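# Assemble gripper: mesh jaws on pins, seat housing plate

## Task

Put both jaws flat onto the two pins of the gripper base with their gear teeth engaged, so that the jaws open symmetrically. Then set the housing plate over the jaw stubs by lowering it gently (never by dropping it onto the stubs or the base) until it sits completely down and flat. Release everything and move the gripper away; parts that stay in place only because the robot is holding them do not count.

## Robot and tools

Robot: a single arm with a two-finger parallel gripper. The fingers point along the gripper's own +x axis and close along its y axis. end_effector_position is the point midway between the finger pads, about 3 to 4 cm behind the fingertips. Occasionally a loose part may get a brief outside nudge. Nothing may leave the table; knocking or placing a part off it is a failure.

Frame: the scene frame has its origin on the table surface directly under the arm base, +z up, and +y to the left when facing along +x. The arm base may be slightly tilted against the table. Positions are in metres; orientations are quaternions written w first (qw, qx, qy, qz).

Row format, shared by execute_actions and move: 8 numbers [x, y, z, qw, qx, qy, qz, opening]. x, y, z and the quaternion are an absolute gripper pose in the scene frame, not an offset. opening runs from -1 to 1: +1 is fully open (0.088 m), the empty fingers touch at about -0.80, and anything below that closes no further. Closing from fully open takes at least about 0.5 s.

execute_actions(actions): a list of actions; each action is a list of 1 to 15 rows, one row per control step of 1/30 s. If fewer than 15 rows are given, the last row repeats to fill 15 steps. An empty list only reports state and images. A target more than 0.6 m from the gripper's current position along any of its axes is rejected; if any action is malformed or the first one fails that check, the whole call does nothing. Repeat the quaternion in every row to hold orientation, rather than copying a reported one that may have drifted.

move(target, speed, blocking): drives the gripper in a straight line toward one absolute pose row. speed is the path's top speed in m/s, 0.002 to 0.5 (default 0.25); rotation is capped at twice that in rad/s. Paths last 0.5 to 10 s; longer ones stop early. The opening is applied at the start. The path does not avoid obstacles, the real gripper can lag, wander and overshoot speed (especially with the arm stretched). Faster contact and targets set deeper past a surface mean harder pushes. The result adds a move: line: done (settled near target), or off_target, moving, held, fault; limits=paced means the sent pose was clipped, limits=held means a safety check blocked some steps (afterwards the arm may jump faster than speed). With blocking=false the call returns after 0.5 s while motion continues; check it with wait(0), and call wait or stop before sending other motion.

wait(seconds): 0 to 10 s, holds the last command; returns early if a running move ends. stop(): brakes a running move (needs room to decelerate); fingers keep moving. zoom_image(camera, region): enlarges [x0, y0, x1, y1] pixels (max 504 by 504) of cam_high, cam_low or cam_wrist, origin top-left. show_instructions(): shows the reference pictures of the assembly. finished_scene(scene): ends the current scene (give its number) after the last command has been held; irreversible, so only call once the assembly is complete and the gripper is clear. Replying without any tool call also ends things.

Control behaviour: each step the commanded pose is clipped to within 70 mm and 16 degrees of the measured pose, then damped inverse kinematics moves the joints, favouring position over orientation. After an action the arm goes only as far as that last clipped pose, so far targets need further commands. Hand target in a result is the pose currently being driven to. Joint friction can leave the gripper short or slightly tilted, and tiny moves may not happen; check the pose after each move and correct tilt. The printed hand position can be off, more at long reach. A pose unreachable line means the clearance check (which includes any mount under the base) altered or blocked the command.

Reading results: the state line shows pose and velocities (m/s, rad/s). Joint positions and velocities list waist, shoulder, elbow, wrist pitch, wrist yaw, wrist roll, then finger-pad gap (m). Joint ranges (rad): waist -3.054 to 3.054, shoulder 0.000 to 3.142, elbow 0.000 to 2.356, wrist pitch -1.571 to 1.571, wrist yaw -1.571 to 1.571, wrist roll -3.142 to 3.142. grip_measured uses the opening scale; it may be offset by about 1 mm throughout, and reads up to 0.061 narrower than the real pads when squeezing hard. To hold a part, command roughly 0.07 below grip_measured (less for a softer hold); parts thinner than about 3 mm get proportionally less force. Pads push about 34 to 49 N each, with a brief spike at first contact. External joint torques estimate outside loads (including friction and held weight), with extra lines for up to 4 earlier actions. Joint torques are total drive outputs and are never zero. Executed calls list step positions; HELD marks steps that were held back.

Avoid: torque faults (joint load limits in N m: waist 17.4, shoulder 21.6, elbow 21.5, wrist pitch 5.67, wrist yaw 5.65, wrist roll 5.3, held weight included) which freeze the arm 10 s and cancel the rest of the call; overheating from holding loads (warning from 50 °C, hold at 95 °C, power loss and a limp arm if not cooled within 30 to 60 s); dropping parts, slamming, and hard pushes. The arm keeps its last command while you are composing a reply.

Cameras (504x504 each): cam_high, cam_low, cam_wrist, in that order, with pinhole-plus-radial calibration given as K, D and T_world_to_cam; fixed cameras may be off by up to about 2.3 degrees and 9 mm, and the wrist camera pose comes from joint readings.

Each tool is called after "Call:" by a JSON object that holds its "fn" and its "kwargs", one argument or row to a line.

Reference images:

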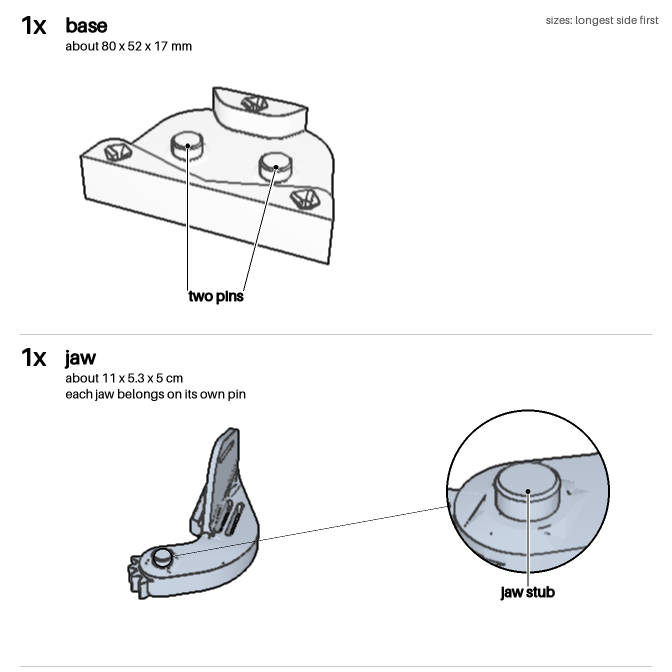

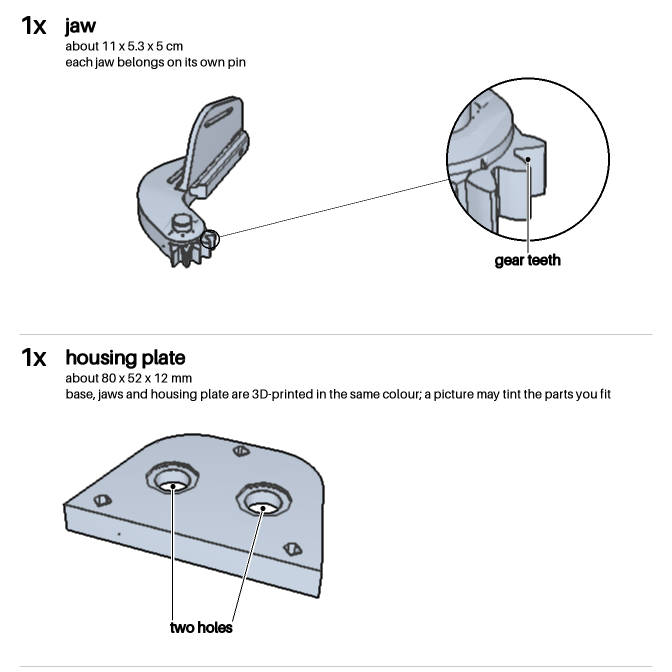

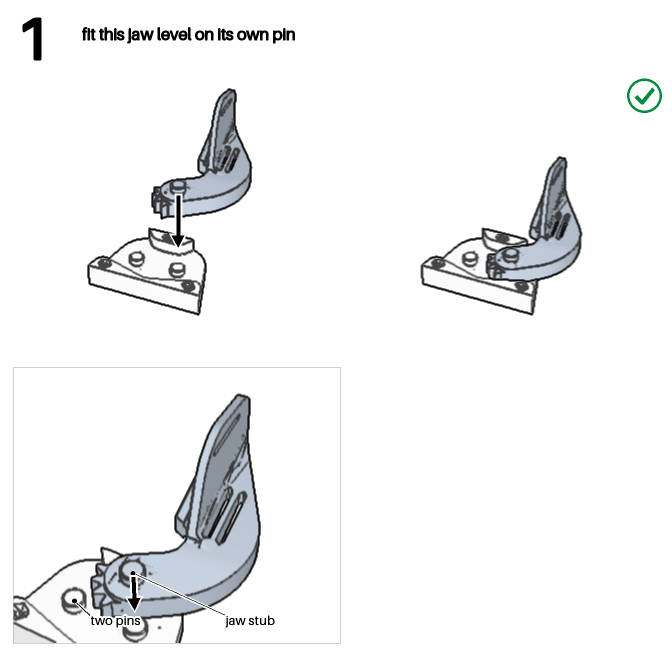

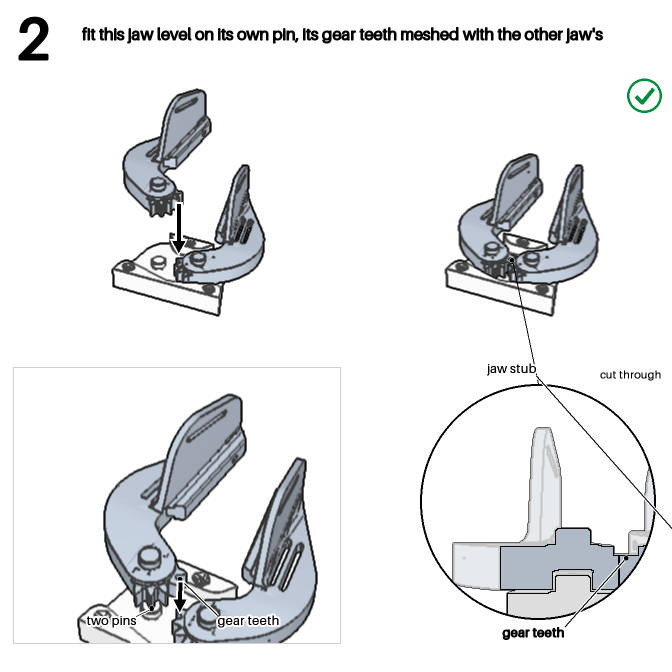

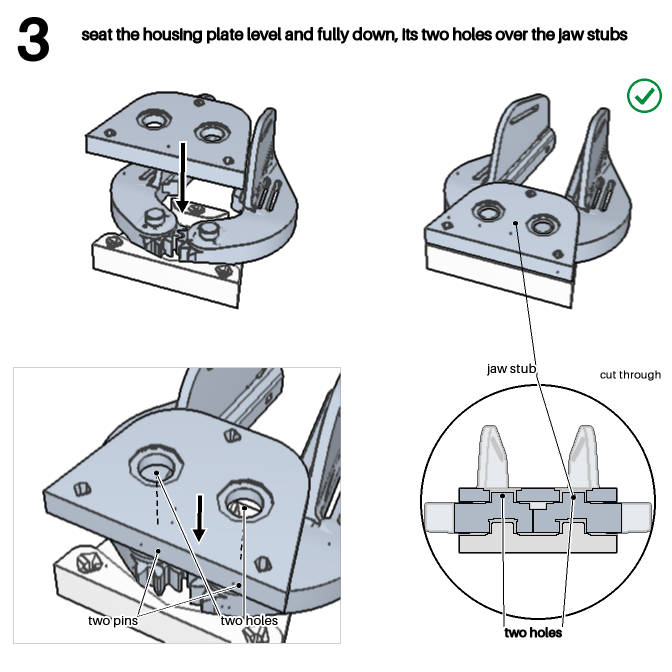

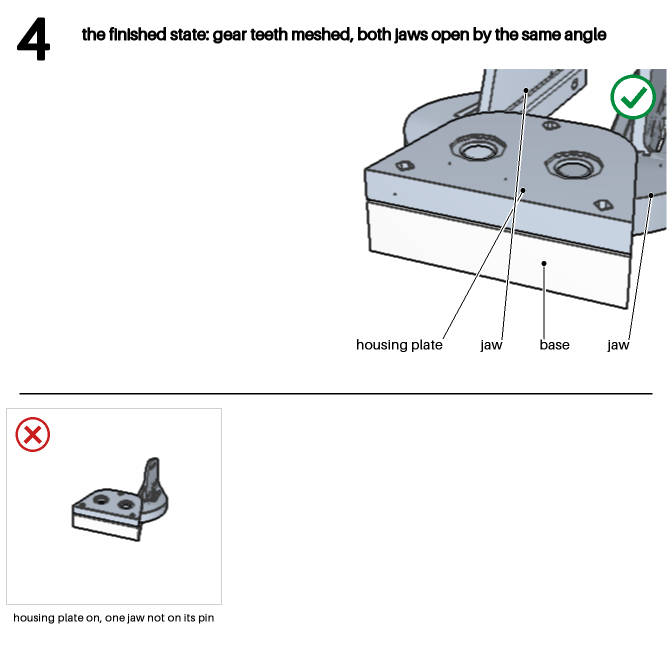

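## Session

Call:
{"fn": "execute_actions", "kwargs": {
  "actions": []
}}

Scene clock: 0.00 s.
end_effector_position=(+0.4690, +0.1810, +0.3488) grip_measured=+0.830 end_effector_quat_wxyz=(-0.598, +0.784, -0.012, -0.166) end_effector_velocity=(+0.000, -0.000, -0.002) end_effector_angular_velocity=(-0.011, +0.004, -0.004)
Joint positions: [ 0.122  1.582  1.338  0.     0.069 -1.638  0.08 ]
Joint velocities: [ 0.002  0.002  0.002 -0.007  0.007 -0.007 -0.   ]
Joint torques (N m, as the arm reports them, + toward a larger angle): no reading
External joint torques (N m, as the arm's controller estimates them; a push from outside toward a larger angle lowers the number): no reading
Heat: hottest wrist roll 26 °C (+0.0 °C/min).
Hand target: +0.469, +0.181, +0.349; -0.598, +0.784, -0.012, -0.166

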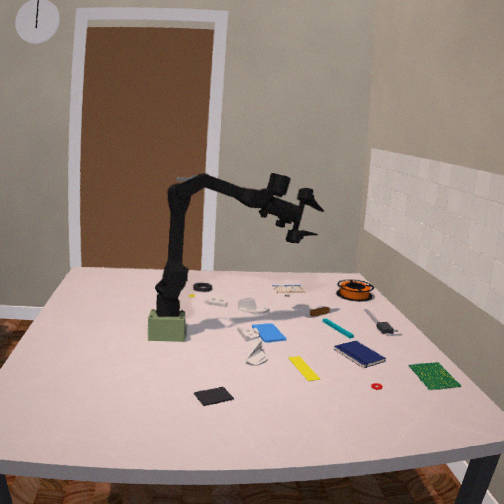

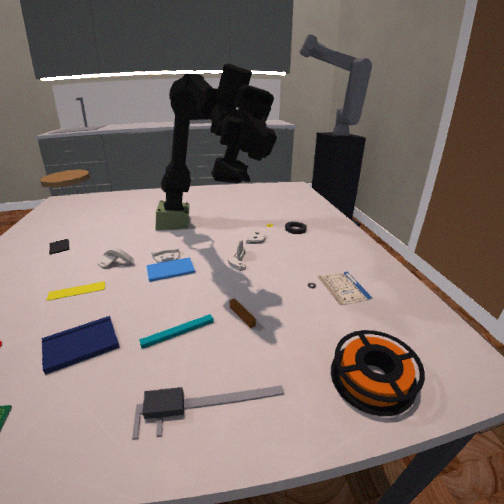

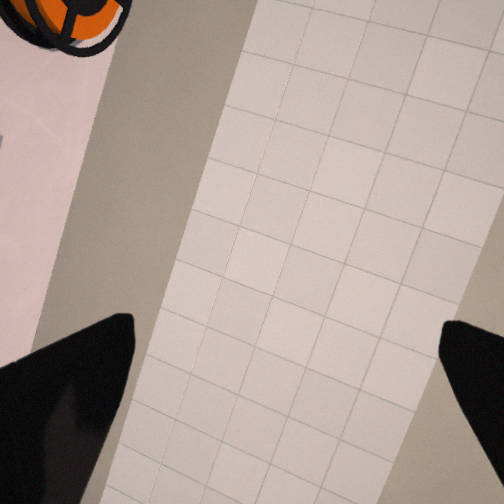

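Call:
{"fn": "zoom_image", "kwargs": {
  "camera": "cam_low",
  "region": [80, 210, 320, 300]
}}

Call:
{"fn": "zoom_image", "kwargs": {
  "camera": "cam_high",
  "region": [180, 270, 340, 380]
}}

Region (80, 210, 320, 300) of cam_low's 504x504 image, scaled by 2.100, with more detail than that image has; it fills the top 189 rows of this view, and the rest is white.

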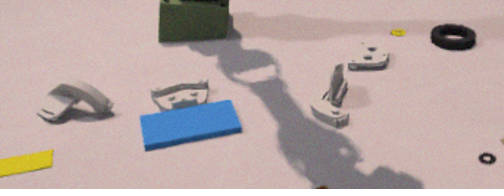

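Region (180, 270, 340, 380) of cam_high's 504x504 image, scaled by 3.150, with more detail than that image has; it fills the top 346 rows of this view, and the rest is white.

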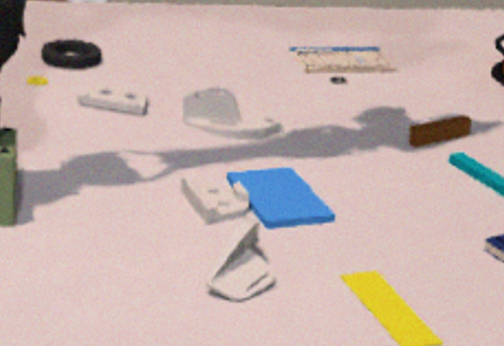

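Call:
{"fn": "move", "kwargs": {
  "target": [0.26, 0.02, 0.28, 0.707, 0, 0.707, 0, 0.83],
  "speed": 0.2
}}

Scene clock: 32.17 s.
end_effector_position=(+0.2635, +0.0212, +0.2757) grip_measured=+0.830 end_effector_quat_wxyz=(+0.722, -0.007, +0.692, +0.001) end_effector_velocity=(-0.004, -0.000, +0.002) end_effector_angular_velocity=(+0.022, -0.003, -0.024)
Joint positions: [-0.313  1.544  1.564 -1.566 -0.153 -0.141  0.08 ]
Joint velocities: [-0.017 -0.012 -0.007 -0.007 -0.022  0.007 -0.   ]
Joint torques (N m, as the arm reports them, + toward a larger angle): [-1.22 -6.24  4.55  0.17 -0.14  0.08]
External joint torques (N m, as the arm's controller estimates them; a push from outside toward a larger angle lowers the number): [-0.32 -1.34 -0.7  -0.22 -0.12  0.08]
Heat: hottest elbow 29 °C (+5.6 °C/min).
Hand target: +0.260, +0.021, +0.276; +0.723, -0.003, +0.691, -0.000
Off the commanded pose: 0.006 m, 3 deg.
joint sent to its limit — the command would take joint 4 (wrist pitch) past its lower limit, so that joint was sent only as far as its limit.
move: off_target
camera_calibration (this result's frames):
cam_wrist: T_world_to_cam=[[0.0273216, -0.999399, 0.0213276, 0.0211383], [-0.959544, -0.020239, 0.280829, 0.203252], [-0.280229, -0.0281375, -0.959521, 0.420181], [0, 0, 0, 1]] pos_world=[0.312198, 0.0370621, 0.345643]

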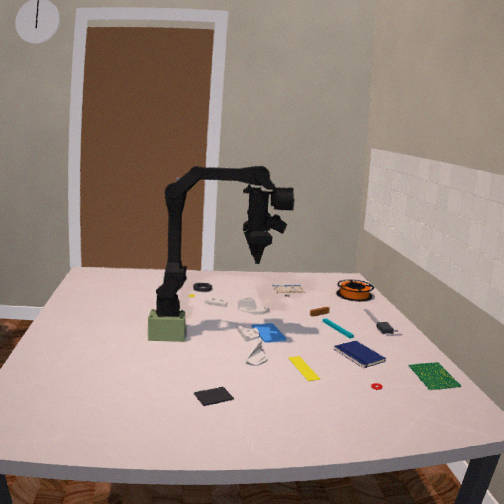

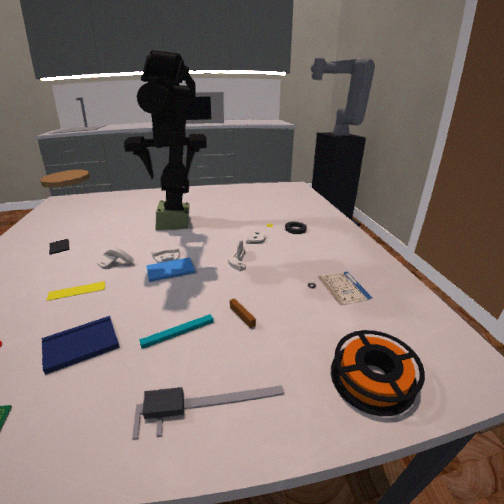

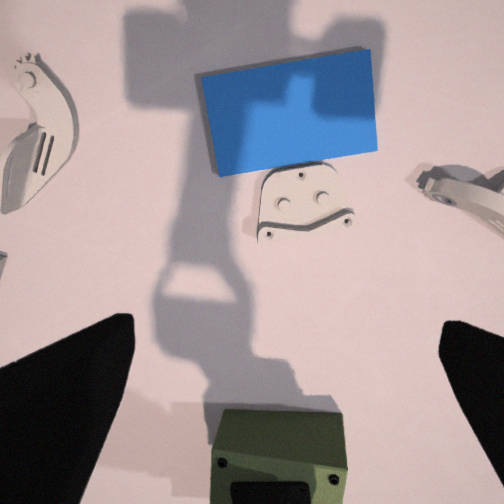

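Call:
{"fn": "zoom_image", "kwargs": {
  "camera": "cam_wrist",
  "region": [180, 30, 504, 270]
}}

Call:
{"fn": "zoom_image", "kwargs": {
  "camera": "cam_wrist",
  "region": [0, 30, 160, 290]
}}

Region (180, 30, 504, 270) of cam_wrist's 504x504 image, scaled by 1.556, with more detail than that image has; it fills the top 373 rows of this view, and the rest is white.

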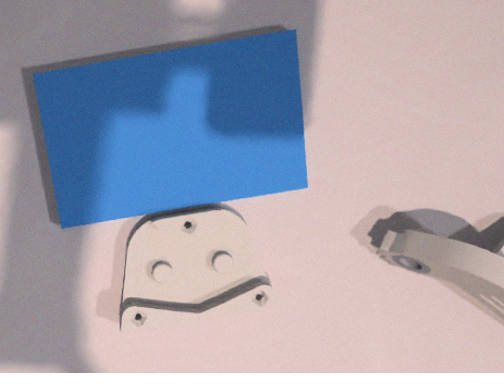

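Region (0, 30, 160, 290) of cam_wrist's 504x504 image, scaled by 1.938, with more detail than that image has; it fills the left 310 columns of this view, and the rest is white.

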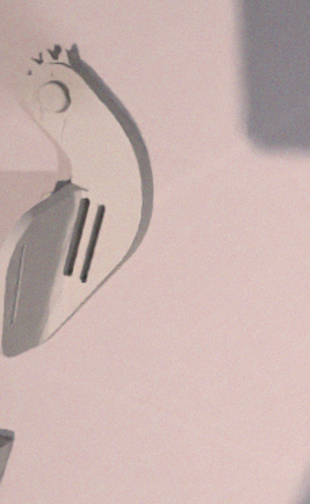

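Call:
{"fn": "move", "kwargs": {
  "target": [0.27, -0.15, 0.22, 0.707, 0, 0.707, 0, 0.83],
  "speed": 0.2
}}

Scene clock: 59.53 s.
end_effector_position=(+0.2675, -0.1472, +0.2201) grip_measured=+0.830 end_effector_quat_wxyz=(+0.706, -0.000, +0.708, -0.000) end_effector_velocity=(-0.000, -0.002, -0.001) end_effector_angular_velocity=(+0.013, +0.004, -0.001)
Joint positions: [-0.805  1.816  1.541 -1.389 -0.126 -0.633  0.08 ]
Joint velocities: [-0.007  0.012  0.007 -0.007 -0.007 -0.007 -0.   ]
Joint torques (N m, as the arm reports them, + toward a larger angle): [-1.32 -5.27  6.9   0.38  0.06 -0.11]
External joint torques (N m, as the arm's controller estimates them; a push from outside toward a larger angle lowers the number): [-0.37  1.24  1.47  0.07  0.1  -0.11]
Heat: hottest shoulder 28 °C (+2.0 °C/min).
Hand target: +0.269, -0.151, +0.220; +0.707, -0.002, +0.708, -0.002
Off the commanded pose: 0.004 m, 0 deg.
move: done
camera_calibration (this result's frames):
cam_wrist: T_world_to_cam=[[0.0171013, -0.999769, 0.013034, -0.141629], [-0.945911, -0.0119534, 0.324205, 0.207354], [-0.323974, -0.0178733, -0.945897, 0.37348], [0, 0, 0, 1]] pos_world=[0.319558, -0.132442, 0.287895]

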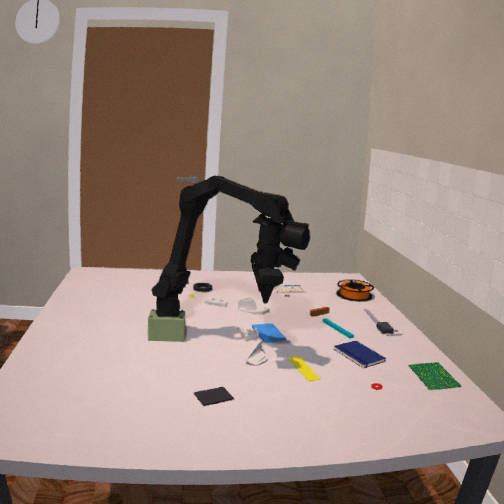

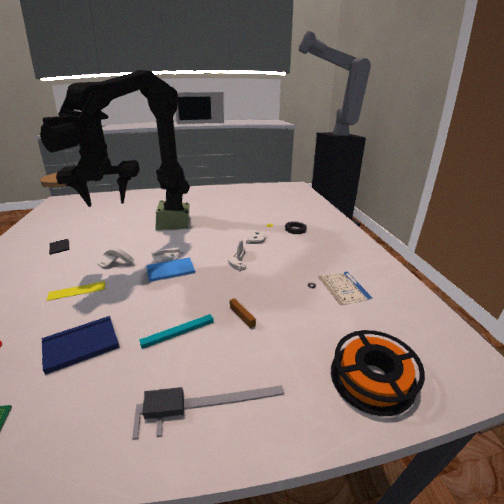

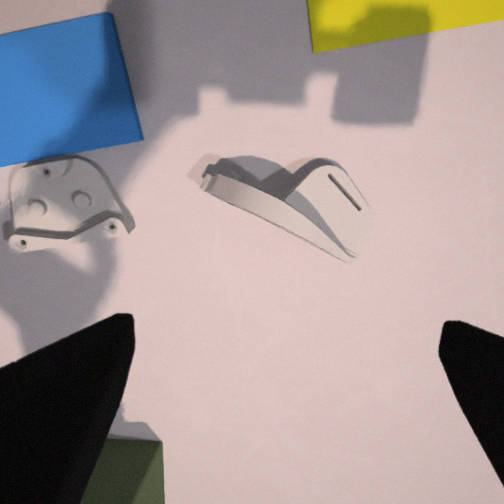

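Call:
{"fn": "zoom_image", "kwargs": {
  "camera": "cam_wrist",
  "region": [170, 120, 400, 290]
}}

Call:
{"fn": "zoom_image", "kwargs": {
  "camera": "cam_low",
  "region": [85, 235, 205, 290]
}}

Call:
{"fn": "zoom_image", "kwargs": {
  "camera": "cam_high",
  "region": [230, 315, 300, 375]
}}

Region (170, 120, 400, 290) of cam_wrist's 504x504 image, scaled by 2.191, with more detail than that image has; it fills the top 373 rows of this view, and the rest is white.

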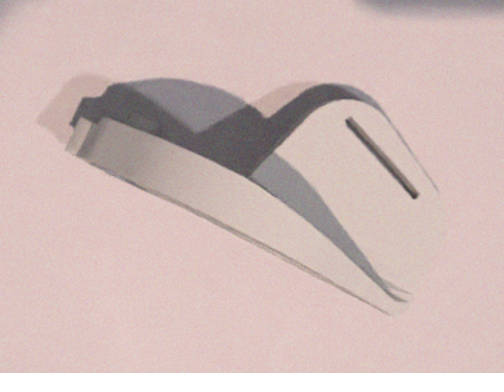

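Region (85, 235, 205, 290) of cam_low's 504x504 image, scaled by 4.200, with more detail than that image has; it fills the top 231 rows of this view, and the rest is white.

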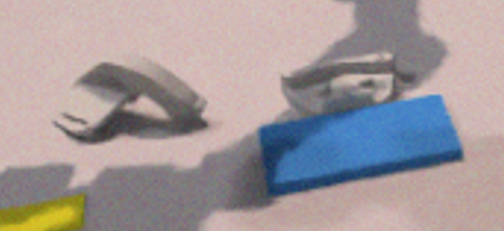

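Region (230, 315, 300, 375) of cam_high's 504x504 image, scaled by 7.200, with more detail than that image has; it fills the top 432 rows of this view, and the rest is white.

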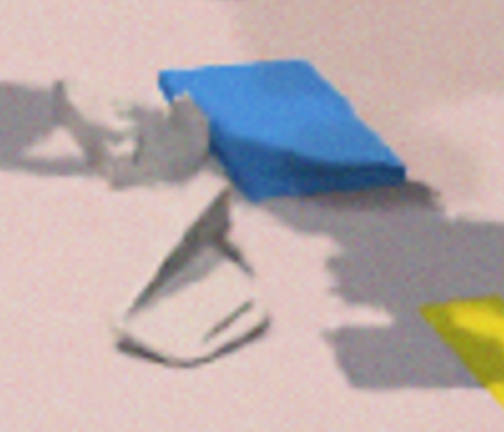

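Call:
{"fn": "zoom_image", "kwargs": {
  "camera": "cam_wrist",
  "region": [0, 130, 160, 270]
}}

Region (0, 130, 160, 270) of cam_wrist's 504x504 image, scaled by 3.150, with more detail than that image has; it fills the top 441 rows of this view, and the rest is white.

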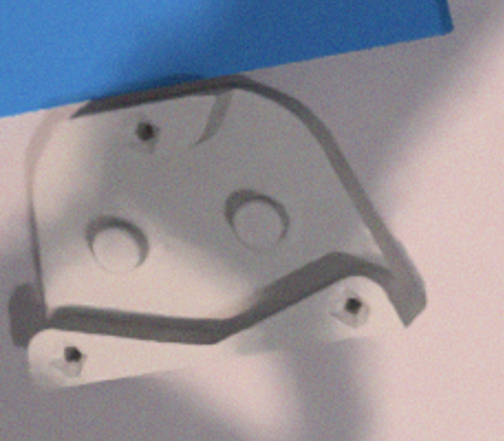

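Call:
{"fn": "move", "kwargs": {
  "target": [0.263, -0.0115, 0.10, 0.7044, -0.0616, 0.7044, 0.0616, 1.0],
  "speed": 0.15
}}

Scene clock: 143.23 s.
end_effector_position=(+0.2663, -0.0124, +0.0990) grip_measured=+0.991 end_effector_quat_wxyz=(+0.703, -0.060, +0.706, +0.064) end_effector_velocity=(-0.000, +0.003, -0.000) end_effector_angular_velocity=(+0.006, -0.007, +0.001)
Joint positions: [-0.336  1.67   0.963 -0.89  -0.16  -0.335  0.088]
Joint velocities: [ 0.007 -0.007 -0.007  0.007 -0.007  0.007 -0.   ]
Joint torques (N m, as the arm reports them, + toward a larger angle): [-0.74 -6.36  4.07  0.35 -0.13  0.09]
External joint torques (N m, as the arm's controller estimates them; a push from outside toward a larger angle lowers the number): [ 0.22 -0.84 -0.89  0.03 -0.1   0.09]
Heat: hottest elbow 31 °C (+1.0 °C/min).
Hand target: +0.265, -0.011, +0.100; +0.705, -0.060, +0.704, +0.064
Off the commanded pose: 0.004 m, 0 deg.
move: done
camera_calibration (this result's frames):
cam_wrist: T_world_to_cam=[[0.190452, -0.981677, 0.00619539, -0.0504696], [-0.929226, -0.178233, 0.323686, 0.24062], [-0.316651, -0.0674035, -0.946144, 0.258381], [0, 0, 0, 1]] pos_world=[0.315019, 0.0107574, 0.166893]

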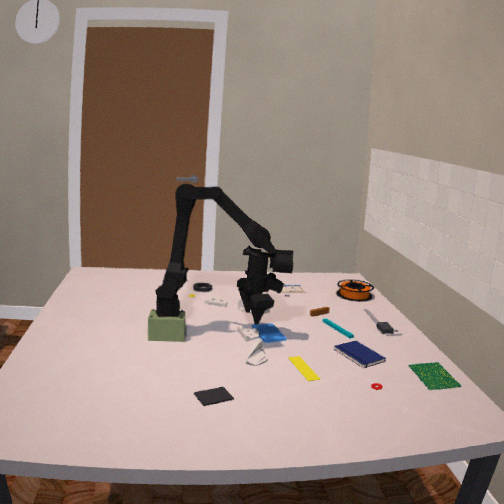

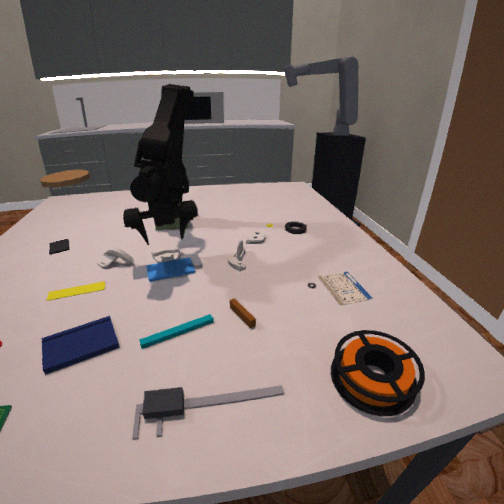

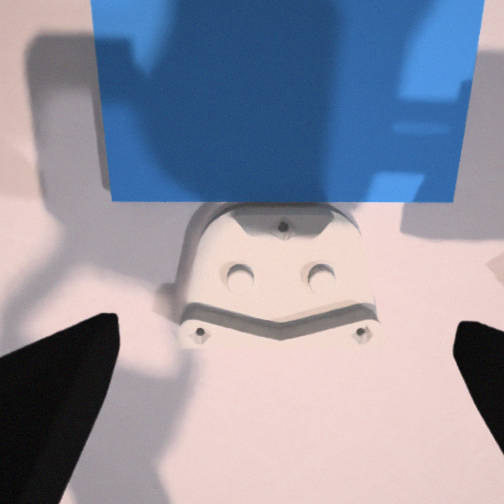

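Call:
{"fn": "move", "kwargs": {
  "target": [0.262, -0.0115, 0.048, 0.704, -0.0678, 0.704, 0.0678, 1.0],
  "speed": 0.06
}}

Scene clock: 161.27 s.
end_effector_position=(+0.2655, -0.0114, +0.0517) grip_measured=+0.991 end_effector_quat_wxyz=(+0.708, -0.068, +0.699, +0.069) end_effector_velocity=(+0.001, -0.000, -0.003) end_effector_angular_velocity=(+0.006, -0.008, +0.006)
Joint positions: [-0.305  1.754  0.842 -0.663 -0.159 -0.32   0.088]
Joint velocities: [-0.002  0.007 -0.007  0.022 -0.007 -0.007 -0.   ]
Joint torques (N m, as the arm reports them, + toward a larger angle): [-0.81 -4.32  3.66  0.39  0.1   0.06]
External joint torques (N m, as the arm's controller estimates them; a push from outside toward a larger angle lowers the number): [ 0.18  1.21 -0.69  0.06  0.12  0.06]
Heat: hottest elbow 30 °C (+0.0 °C/min).
Hand target: +0.262, -0.011, +0.048; +0.704, -0.068, +0.704, +0.068
Off the commanded pose: 0.005 m, 1 deg.
move: done
camera_calibration (this result's frames):
cam_wrist: T_world_to_cam=[[0.209401, -0.977744, 0.0129449, -0.0544278], [-0.930981, -0.195302, 0.308434, 0.256419], [-0.299042, -0.0766378, -0.951158, 0.208953], [0, 0, 0, 1]] pos_world=[0.312604, 0.0128764, 0.120363]

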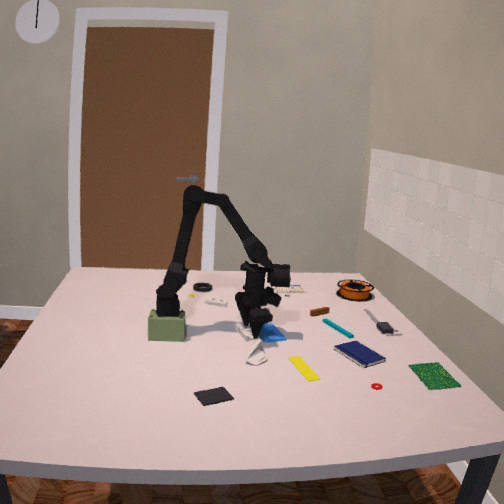

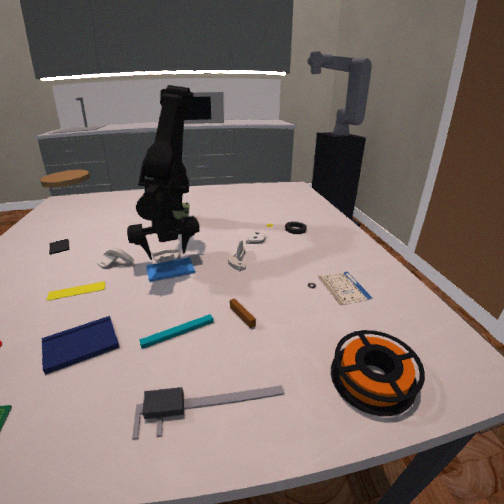

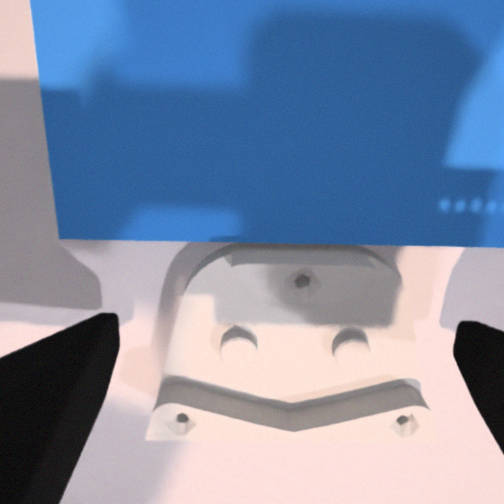

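Call:
{"fn": "move", "kwargs": {
  "target": [0.262, -0.0115, 0.037, 0.704, -0.0678, 0.704, 0.0678, 1.0],
  "speed": 0.03
}}

Scene clock: 165.43 s.
end_effector_position=(+0.2654, -0.0116, +0.0412) grip_measured=+0.991 end_effector_quat_wxyz=(+0.709, -0.068, +0.699, +0.068) end_effector_velocity=(-0.004, -0.000, -0.001) end_effector_angular_velocity=(+0.009, +0.010, -0.002)
Joint positions: [-0.299  1.781  0.822 -0.614 -0.159 -0.314  0.088]
Joint velocities: [-0.007 -0.002 -0.007 -0.007 -0.007 -0.007 -0.   ]
Joint torques (N m, as the arm reports them, + toward a larger angle): [-0.73 -4.4   3.42  0.47  0.06  0.07]
External joint torques (N m, as the arm's controller estimates them; a push from outside toward a larger angle lowers the number): [ 0.28  1.2  -0.81  0.14  0.08  0.07]
Heat: hottest elbow 30 °C (-1.0 °C/min).
Hand target: +0.262, -0.012, +0.037; +0.704, -0.068, +0.704, +0.068
Off the commanded pose: 0.005 m, 1 deg.
move: done
camera_calibration (this result's frames):
cam_wrist: T_world_to_cam=[[0.209224, -0.977768, 0.0139801, -0.0543922], [-0.931265, -0.194871, 0.30785, 0.259671], [-0.298281, -0.0774287, -0.951332, 0.198689], [0, 0, 0, 1]] pos_world=[0.312468, 0.0128037, 0.10984]

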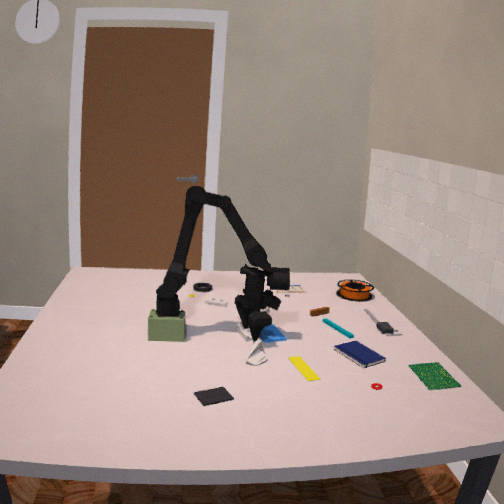

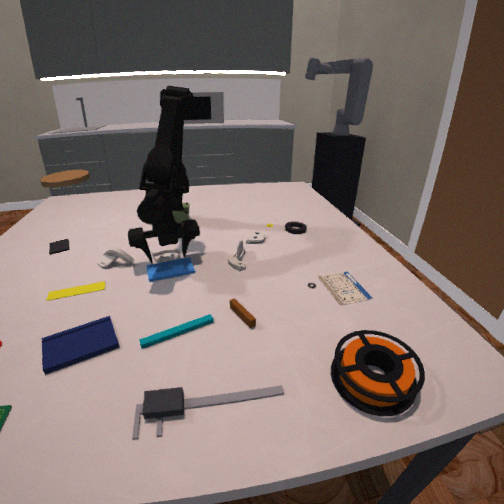

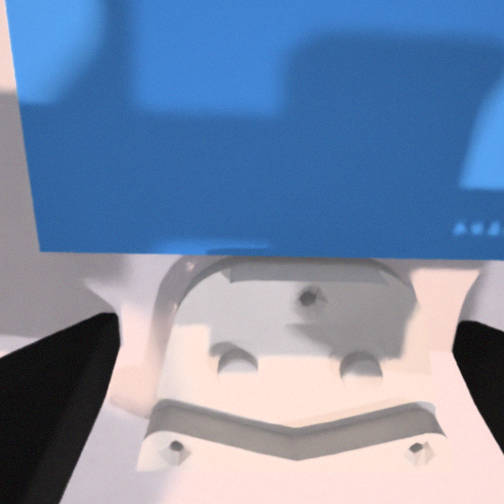

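Now push forward along the base axis.

Call:
{"fn": "move", "kwargs": {
  "target": [0.30, -0.004, 0.038, 0.704, -0.0678, 0.704, 0.0678, 1.0],
  "speed": 0.03
}}

Scene clock: 170.20 s.
end_effector_position=(+0.2904, -0.0072, +0.0410) grip_measured=+0.991 end_effector_quat_wxyz=(+0.697, -0.065, +0.711, +0.061) end_effector_velocity=(-0.001, -0.002, -0.000) end_effector_angular_velocity=(-0.007, +0.007, -0.011)
Joint positions: [-0.268  1.878  0.958 -0.68  -0.147 -0.273  0.088]
Joint velocities: [-0.002  0.002  0.002 -0.007  0.007  0.007  0.   ]
Joint torques (N m, as the arm reports them, + toward a larger angle): [-0.09 -3.76  6.5   1.68 -0.42 -0.02]
External joint torques (N m, as the arm's controller estimates them; a push from outside toward a larger angle lowers the number): [ 1.03  2.63  2.2   1.4  -0.41 -0.03]
Heat: hottest elbow 29 °C (-2.0 °C/min).
Hand target: +0.300, -0.004, +0.038; +0.704, -0.068, +0.704, +0.068
Off the commanded pose: 0.011 m, 1 deg.
move: off_target
camera_calibration (this result's frames):
cam_wrist: T_world_to_cam=[[0.19542, -0.980591, 0.0158875, -0.0514589], [-0.923175, -0.178462, 0.340438, 0.280236], [-0.330996, -0.0811955, -0.940133, 0.215318], [0, 0, 0, 1]] pos_world=[0.340032, 0.0170343, 0.107842]

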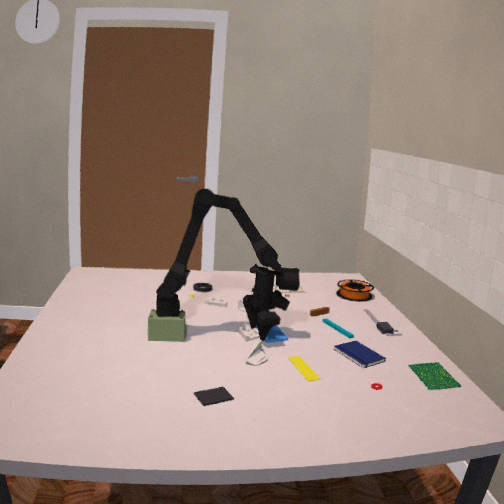

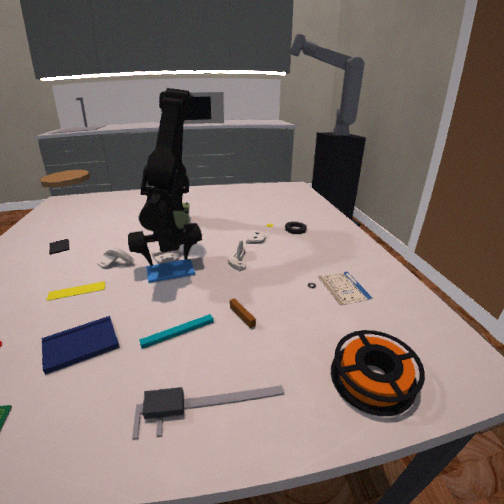

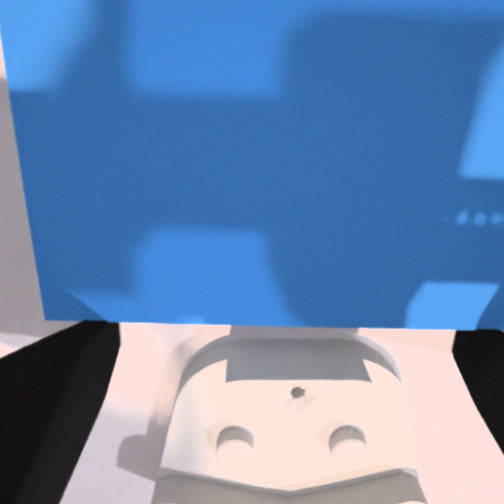

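Call:
{"fn": "move", "kwargs": {
  "target": [0.27, -0.010, 0.045, 0.704, -0.0678, 0.704, 0.0678, 1.0],
  "speed": 0.03
}}

Scene clock: 174.97 s.
end_effector_position=(+0.2709, -0.0100, +0.0428) grip_measured=+0.991 end_effector_quat_wxyz=(+0.701, -0.068, +0.707, +0.067) end_effector_velocity=(-0.008, +0.000, +0.001) end_effector_angular_velocity=(+0.010, +0.020, +0.011)
Joint positions: [-0.288  1.808  0.868 -0.654 -0.152 -0.304  0.088]
Joint velocities: [-0.007 -0.012 -0.012 -0.022 -0.007 -0.022 -0.001]
Joint torques (N m, as the arm reports them, + toward a larger angle): [-1.35 -7.26  3.42  0.35 -0.17 -0.1 ]
External joint torques (N m, as the arm's controller estimates them; a push from outside toward a larger angle lowers the number): [-0.32 -1.46 -0.82  0.06 -0.15 -0.1 ]
Heat: hottest elbow 30 °C (-1.0 °C/min).
Hand target: +0.270, -0.010, +0.045; +0.704, -0.068, +0.704, +0.068
Off the commanded pose: 0.002 m, 1 deg.
move: done
camera_calibration (this result's frames):
cam_wrist: T_world_to_cam=[[0.207324, -0.97818, 0.0134172, -0.0534579], [-0.924334, -0.191383, 0.33012, 0.261743], [-0.320349, -0.0808436, -0.943844, 0.20762], [0, 0, 0, 1]] pos_world=[0.319532, 0.0145865, 0.110272]

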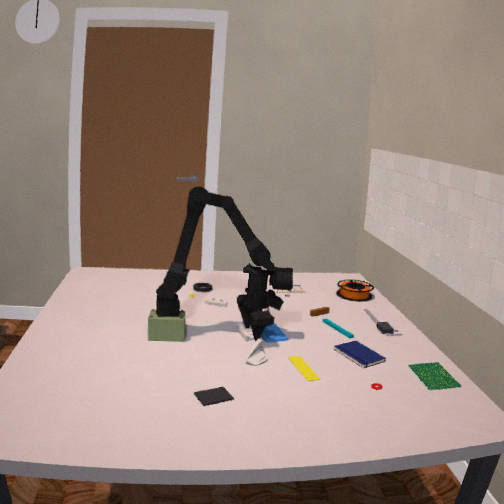

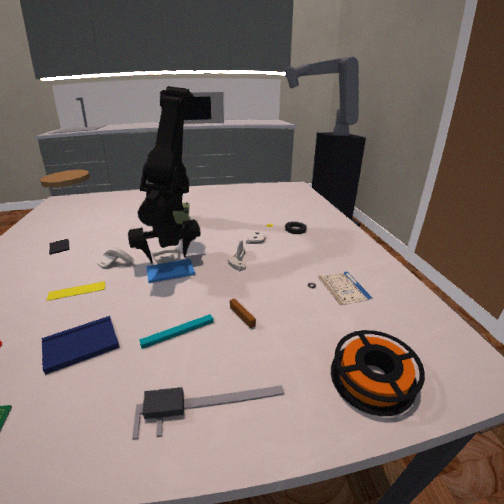

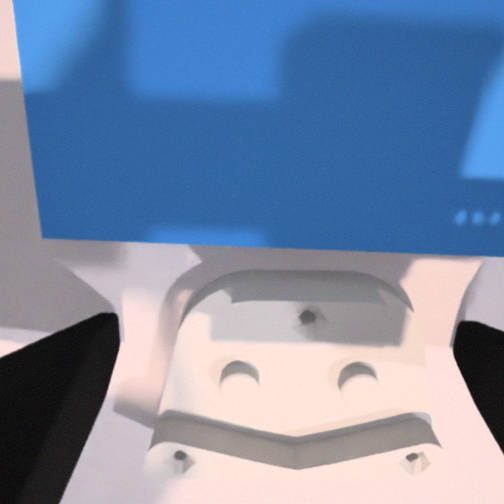

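Call:
{"fn": "move", "kwargs": {
  "target": [0.27, -0.010, 0.12, 0.704, -0.0678, 0.704, 0.0678, 1.0],
  "speed": 0.1
}}

Call:
{"fn": "move", "kwargs": {
  "target": [0.255, -0.16, 0.15, 0.601, -0.3726, 0.601, 0.3726, 0.3],
  "speed": 0.15
}}

Scene clock: 220.97 s.
end_effector_position=(+0.2655, -0.0097, +0.1139) grip_measured=+0.991 end_effector_quat_wxyz=(+0.696, -0.066, +0.712, +0.068) end_effector_velocity=(-0.002, +0.001, +0.002) end_effector_angular_velocity=(+0.009, +0.010, +0.003)
Joint positions: [-0.331  1.655  1.012 -0.971 -0.152 -0.348  0.088]
Joint velocities: [-0.002 -0.002  0.007 -0.022 -0.007 -0.007 -0.   ]
Joint torques (N m, as the arm reports them, + toward a larger angle): [-1.33 -6.69  6.33  0.09 -0.15 -0.1 ]
External joint torques (N m, as the arm's controller estimates them; a push from outside toward a larger angle lowers the number): [-0.37 -1.22  1.33 -0.18 -0.12 -0.1 ]
Heat: hottest shoulder 31 °C (+1.0 °C/min).
Hand target: +0.269, -0.010, +0.120; +0.704, -0.068, +0.704, +0.068
Off the commanded pose: 0.008 m, 1 deg.
move: done
camera_calibration (this result's frames):
cam_wrist: T_world_to_cam=[[0.206073, -0.978509, 0.00734477, -0.0520288], [-0.920336, -0.191261, 0.341176, 0.231044], [-0.332439, -0.0770669, -0.939971, 0.275821], [0, 0, 0, 1]] pos_world=[0.315053, 0.0145358, 0.180819]

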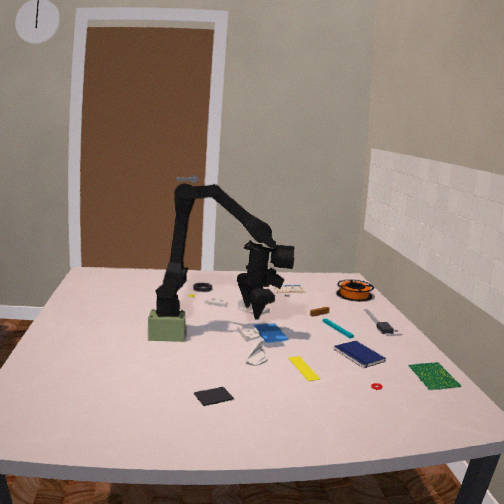

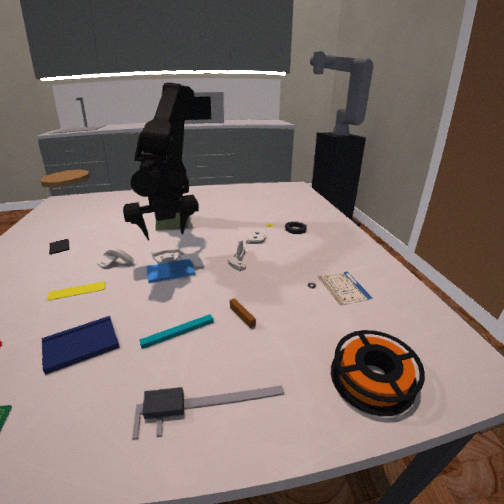

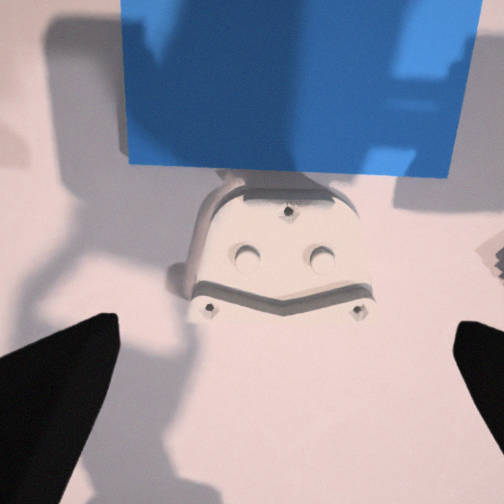

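Scene clock: 224.47 s.
end_effector_position=(+0.2521, -0.1580, +0.1499) grip_measured=+0.303 end_effector_quat_wxyz=(+0.600, -0.373, +0.602, +0.371) end_effector_velocity=(+0.002, -0.001, -0.001) end_effector_angular_velocity=(+0.016, -0.016, +0.015)
Joint positions: [-0.832  1.815  1.253 -1.101 -0.122 -1.769  0.054]
Joint velocities: [-0.007  0.007  0.002  0.007 -0.022 -0.022 -0.   ]
Joint torques (N m, as the arm reports them, + toward a larger angle): [-1.2  -4.96  6.85  0.06  0.07 -0.11]
External joint torques (N m, as the arm's controller estimates them; a push from outside toward a larger angle lowers the number): [-0.27  1.34  1.61 -0.2   0.13 -0.11]
Heat: hottest shoulder 31 °C (+1.0 °C/min).
Hand target: +0.253, -0.161, +0.150; +0.599, -0.374, +0.603, +0.371
Off the commanded pose: 0.004 m, 0 deg.
move: done
camera_calibration (this result's frames):
cam_wrist: T_world_to_cam=[[0.90281, -0.429846, 0.0129031, -0.284412], [-0.410312, -0.852023, 0.325116, -0.0525079], [-0.128756, -0.298812, -0.945586, 0.208205], [0, 0, 0, 1]] pos_world=[0.262033, -0.104777, 0.217617]

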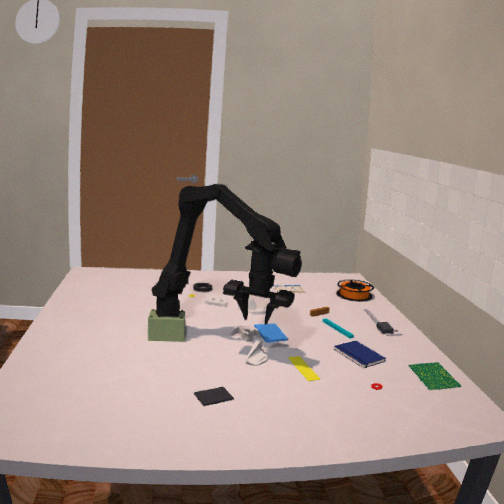

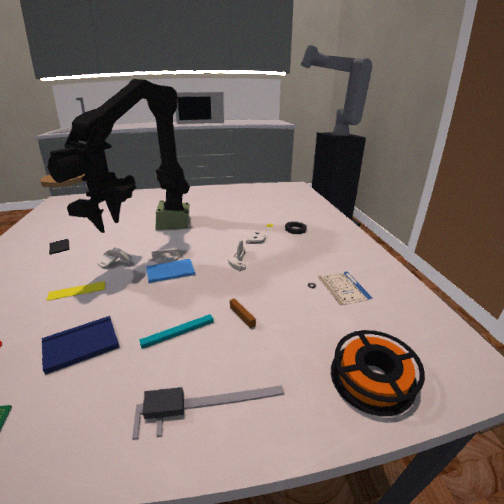

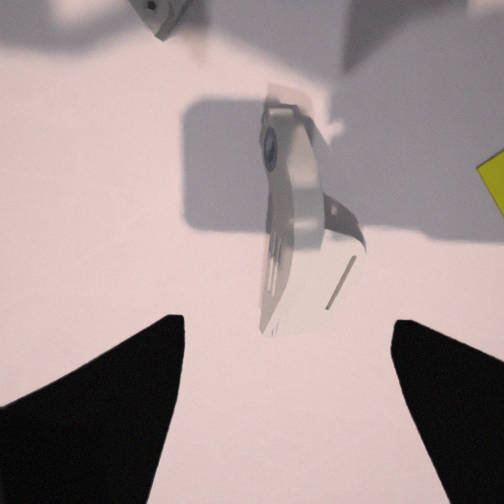

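Call:
{"fn": "zoom_image", "kwargs": {
  "camera": "cam_wrist",
  "region": [200, 70, 420, 350]
}}

Region (200, 70, 420, 350) of cam_wrist's 504x504 image, scaled by 1.800, with more detail than that image has; it fills the left 396 columns of this view, and the rest is white.

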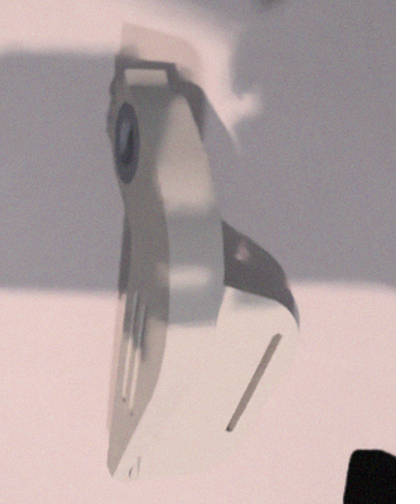

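Call:
{"fn": "move", "kwargs": {
  "target": [0.268, -0.148, 0.095, 0.601, -0.3726, 0.601, 0.3726, -0.05],
  "speed": 0.08
}}

Scene clock: 255.23 s.
end_effector_position=(+0.2703, -0.1502, +0.0998) grip_measured=-0.047 end_effector_quat_wxyz=(+0.602, -0.378, +0.599, +0.368) end_effector_velocity=(-0.003, +0.002, -0.002) end_effector_angular_velocity=(+0.015, +0.010, +0.017)
Joint positions: [-0.76   1.897  1.154 -0.898 -0.13  -1.698  0.037]
Joint velocities: [-0.002  0.002 -0.007 -0.007 -0.007 -0.022 -0.   ]
Joint torques (N m, as the arm reports them, + toward a larger angle): [-1.01 -5.3   3.9   0.33 -0.14  0.12]
External joint torques (N m, as the arm's controller estimates them; a push from outside toward a larger angle lowers the number): [ 0.    1.34 -1.    0.08 -0.08  0.12]
Heat: hottest shoulder 30 °C (+0.0 °C/min).
Hand target: +0.269, -0.148, +0.095; +0.601, -0.372, +0.601, +0.373
Off the commanded pose: 0.006 m, 1 deg.
move: done
camera_calibration (this result's frames):
cam_wrist: T_world_to_cam=[[0.903944, -0.426861, 0.0259765, -0.297967], [-0.411423, -0.851463, 0.325178, -0.0216977], [-0.116688, -0.30463, -0.945296, 0.161407], [0, 0, 0, 1]] pos_world=[0.279253, -0.0964957, 0.167373]

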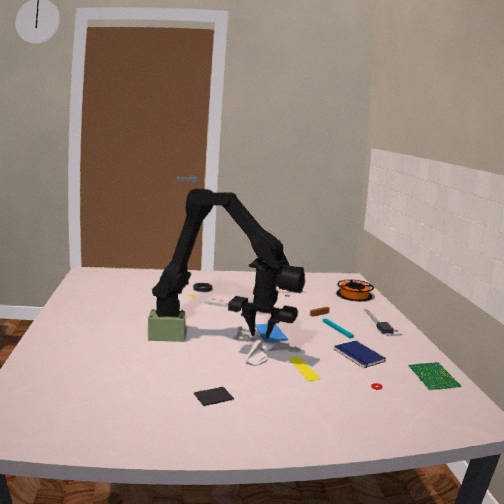

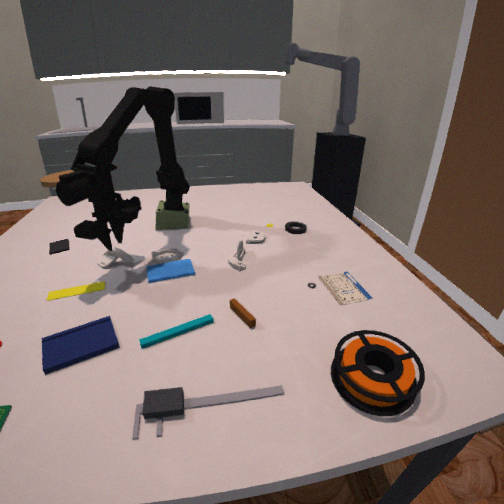

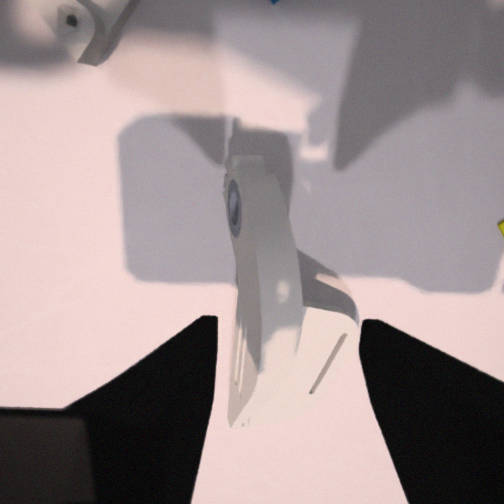

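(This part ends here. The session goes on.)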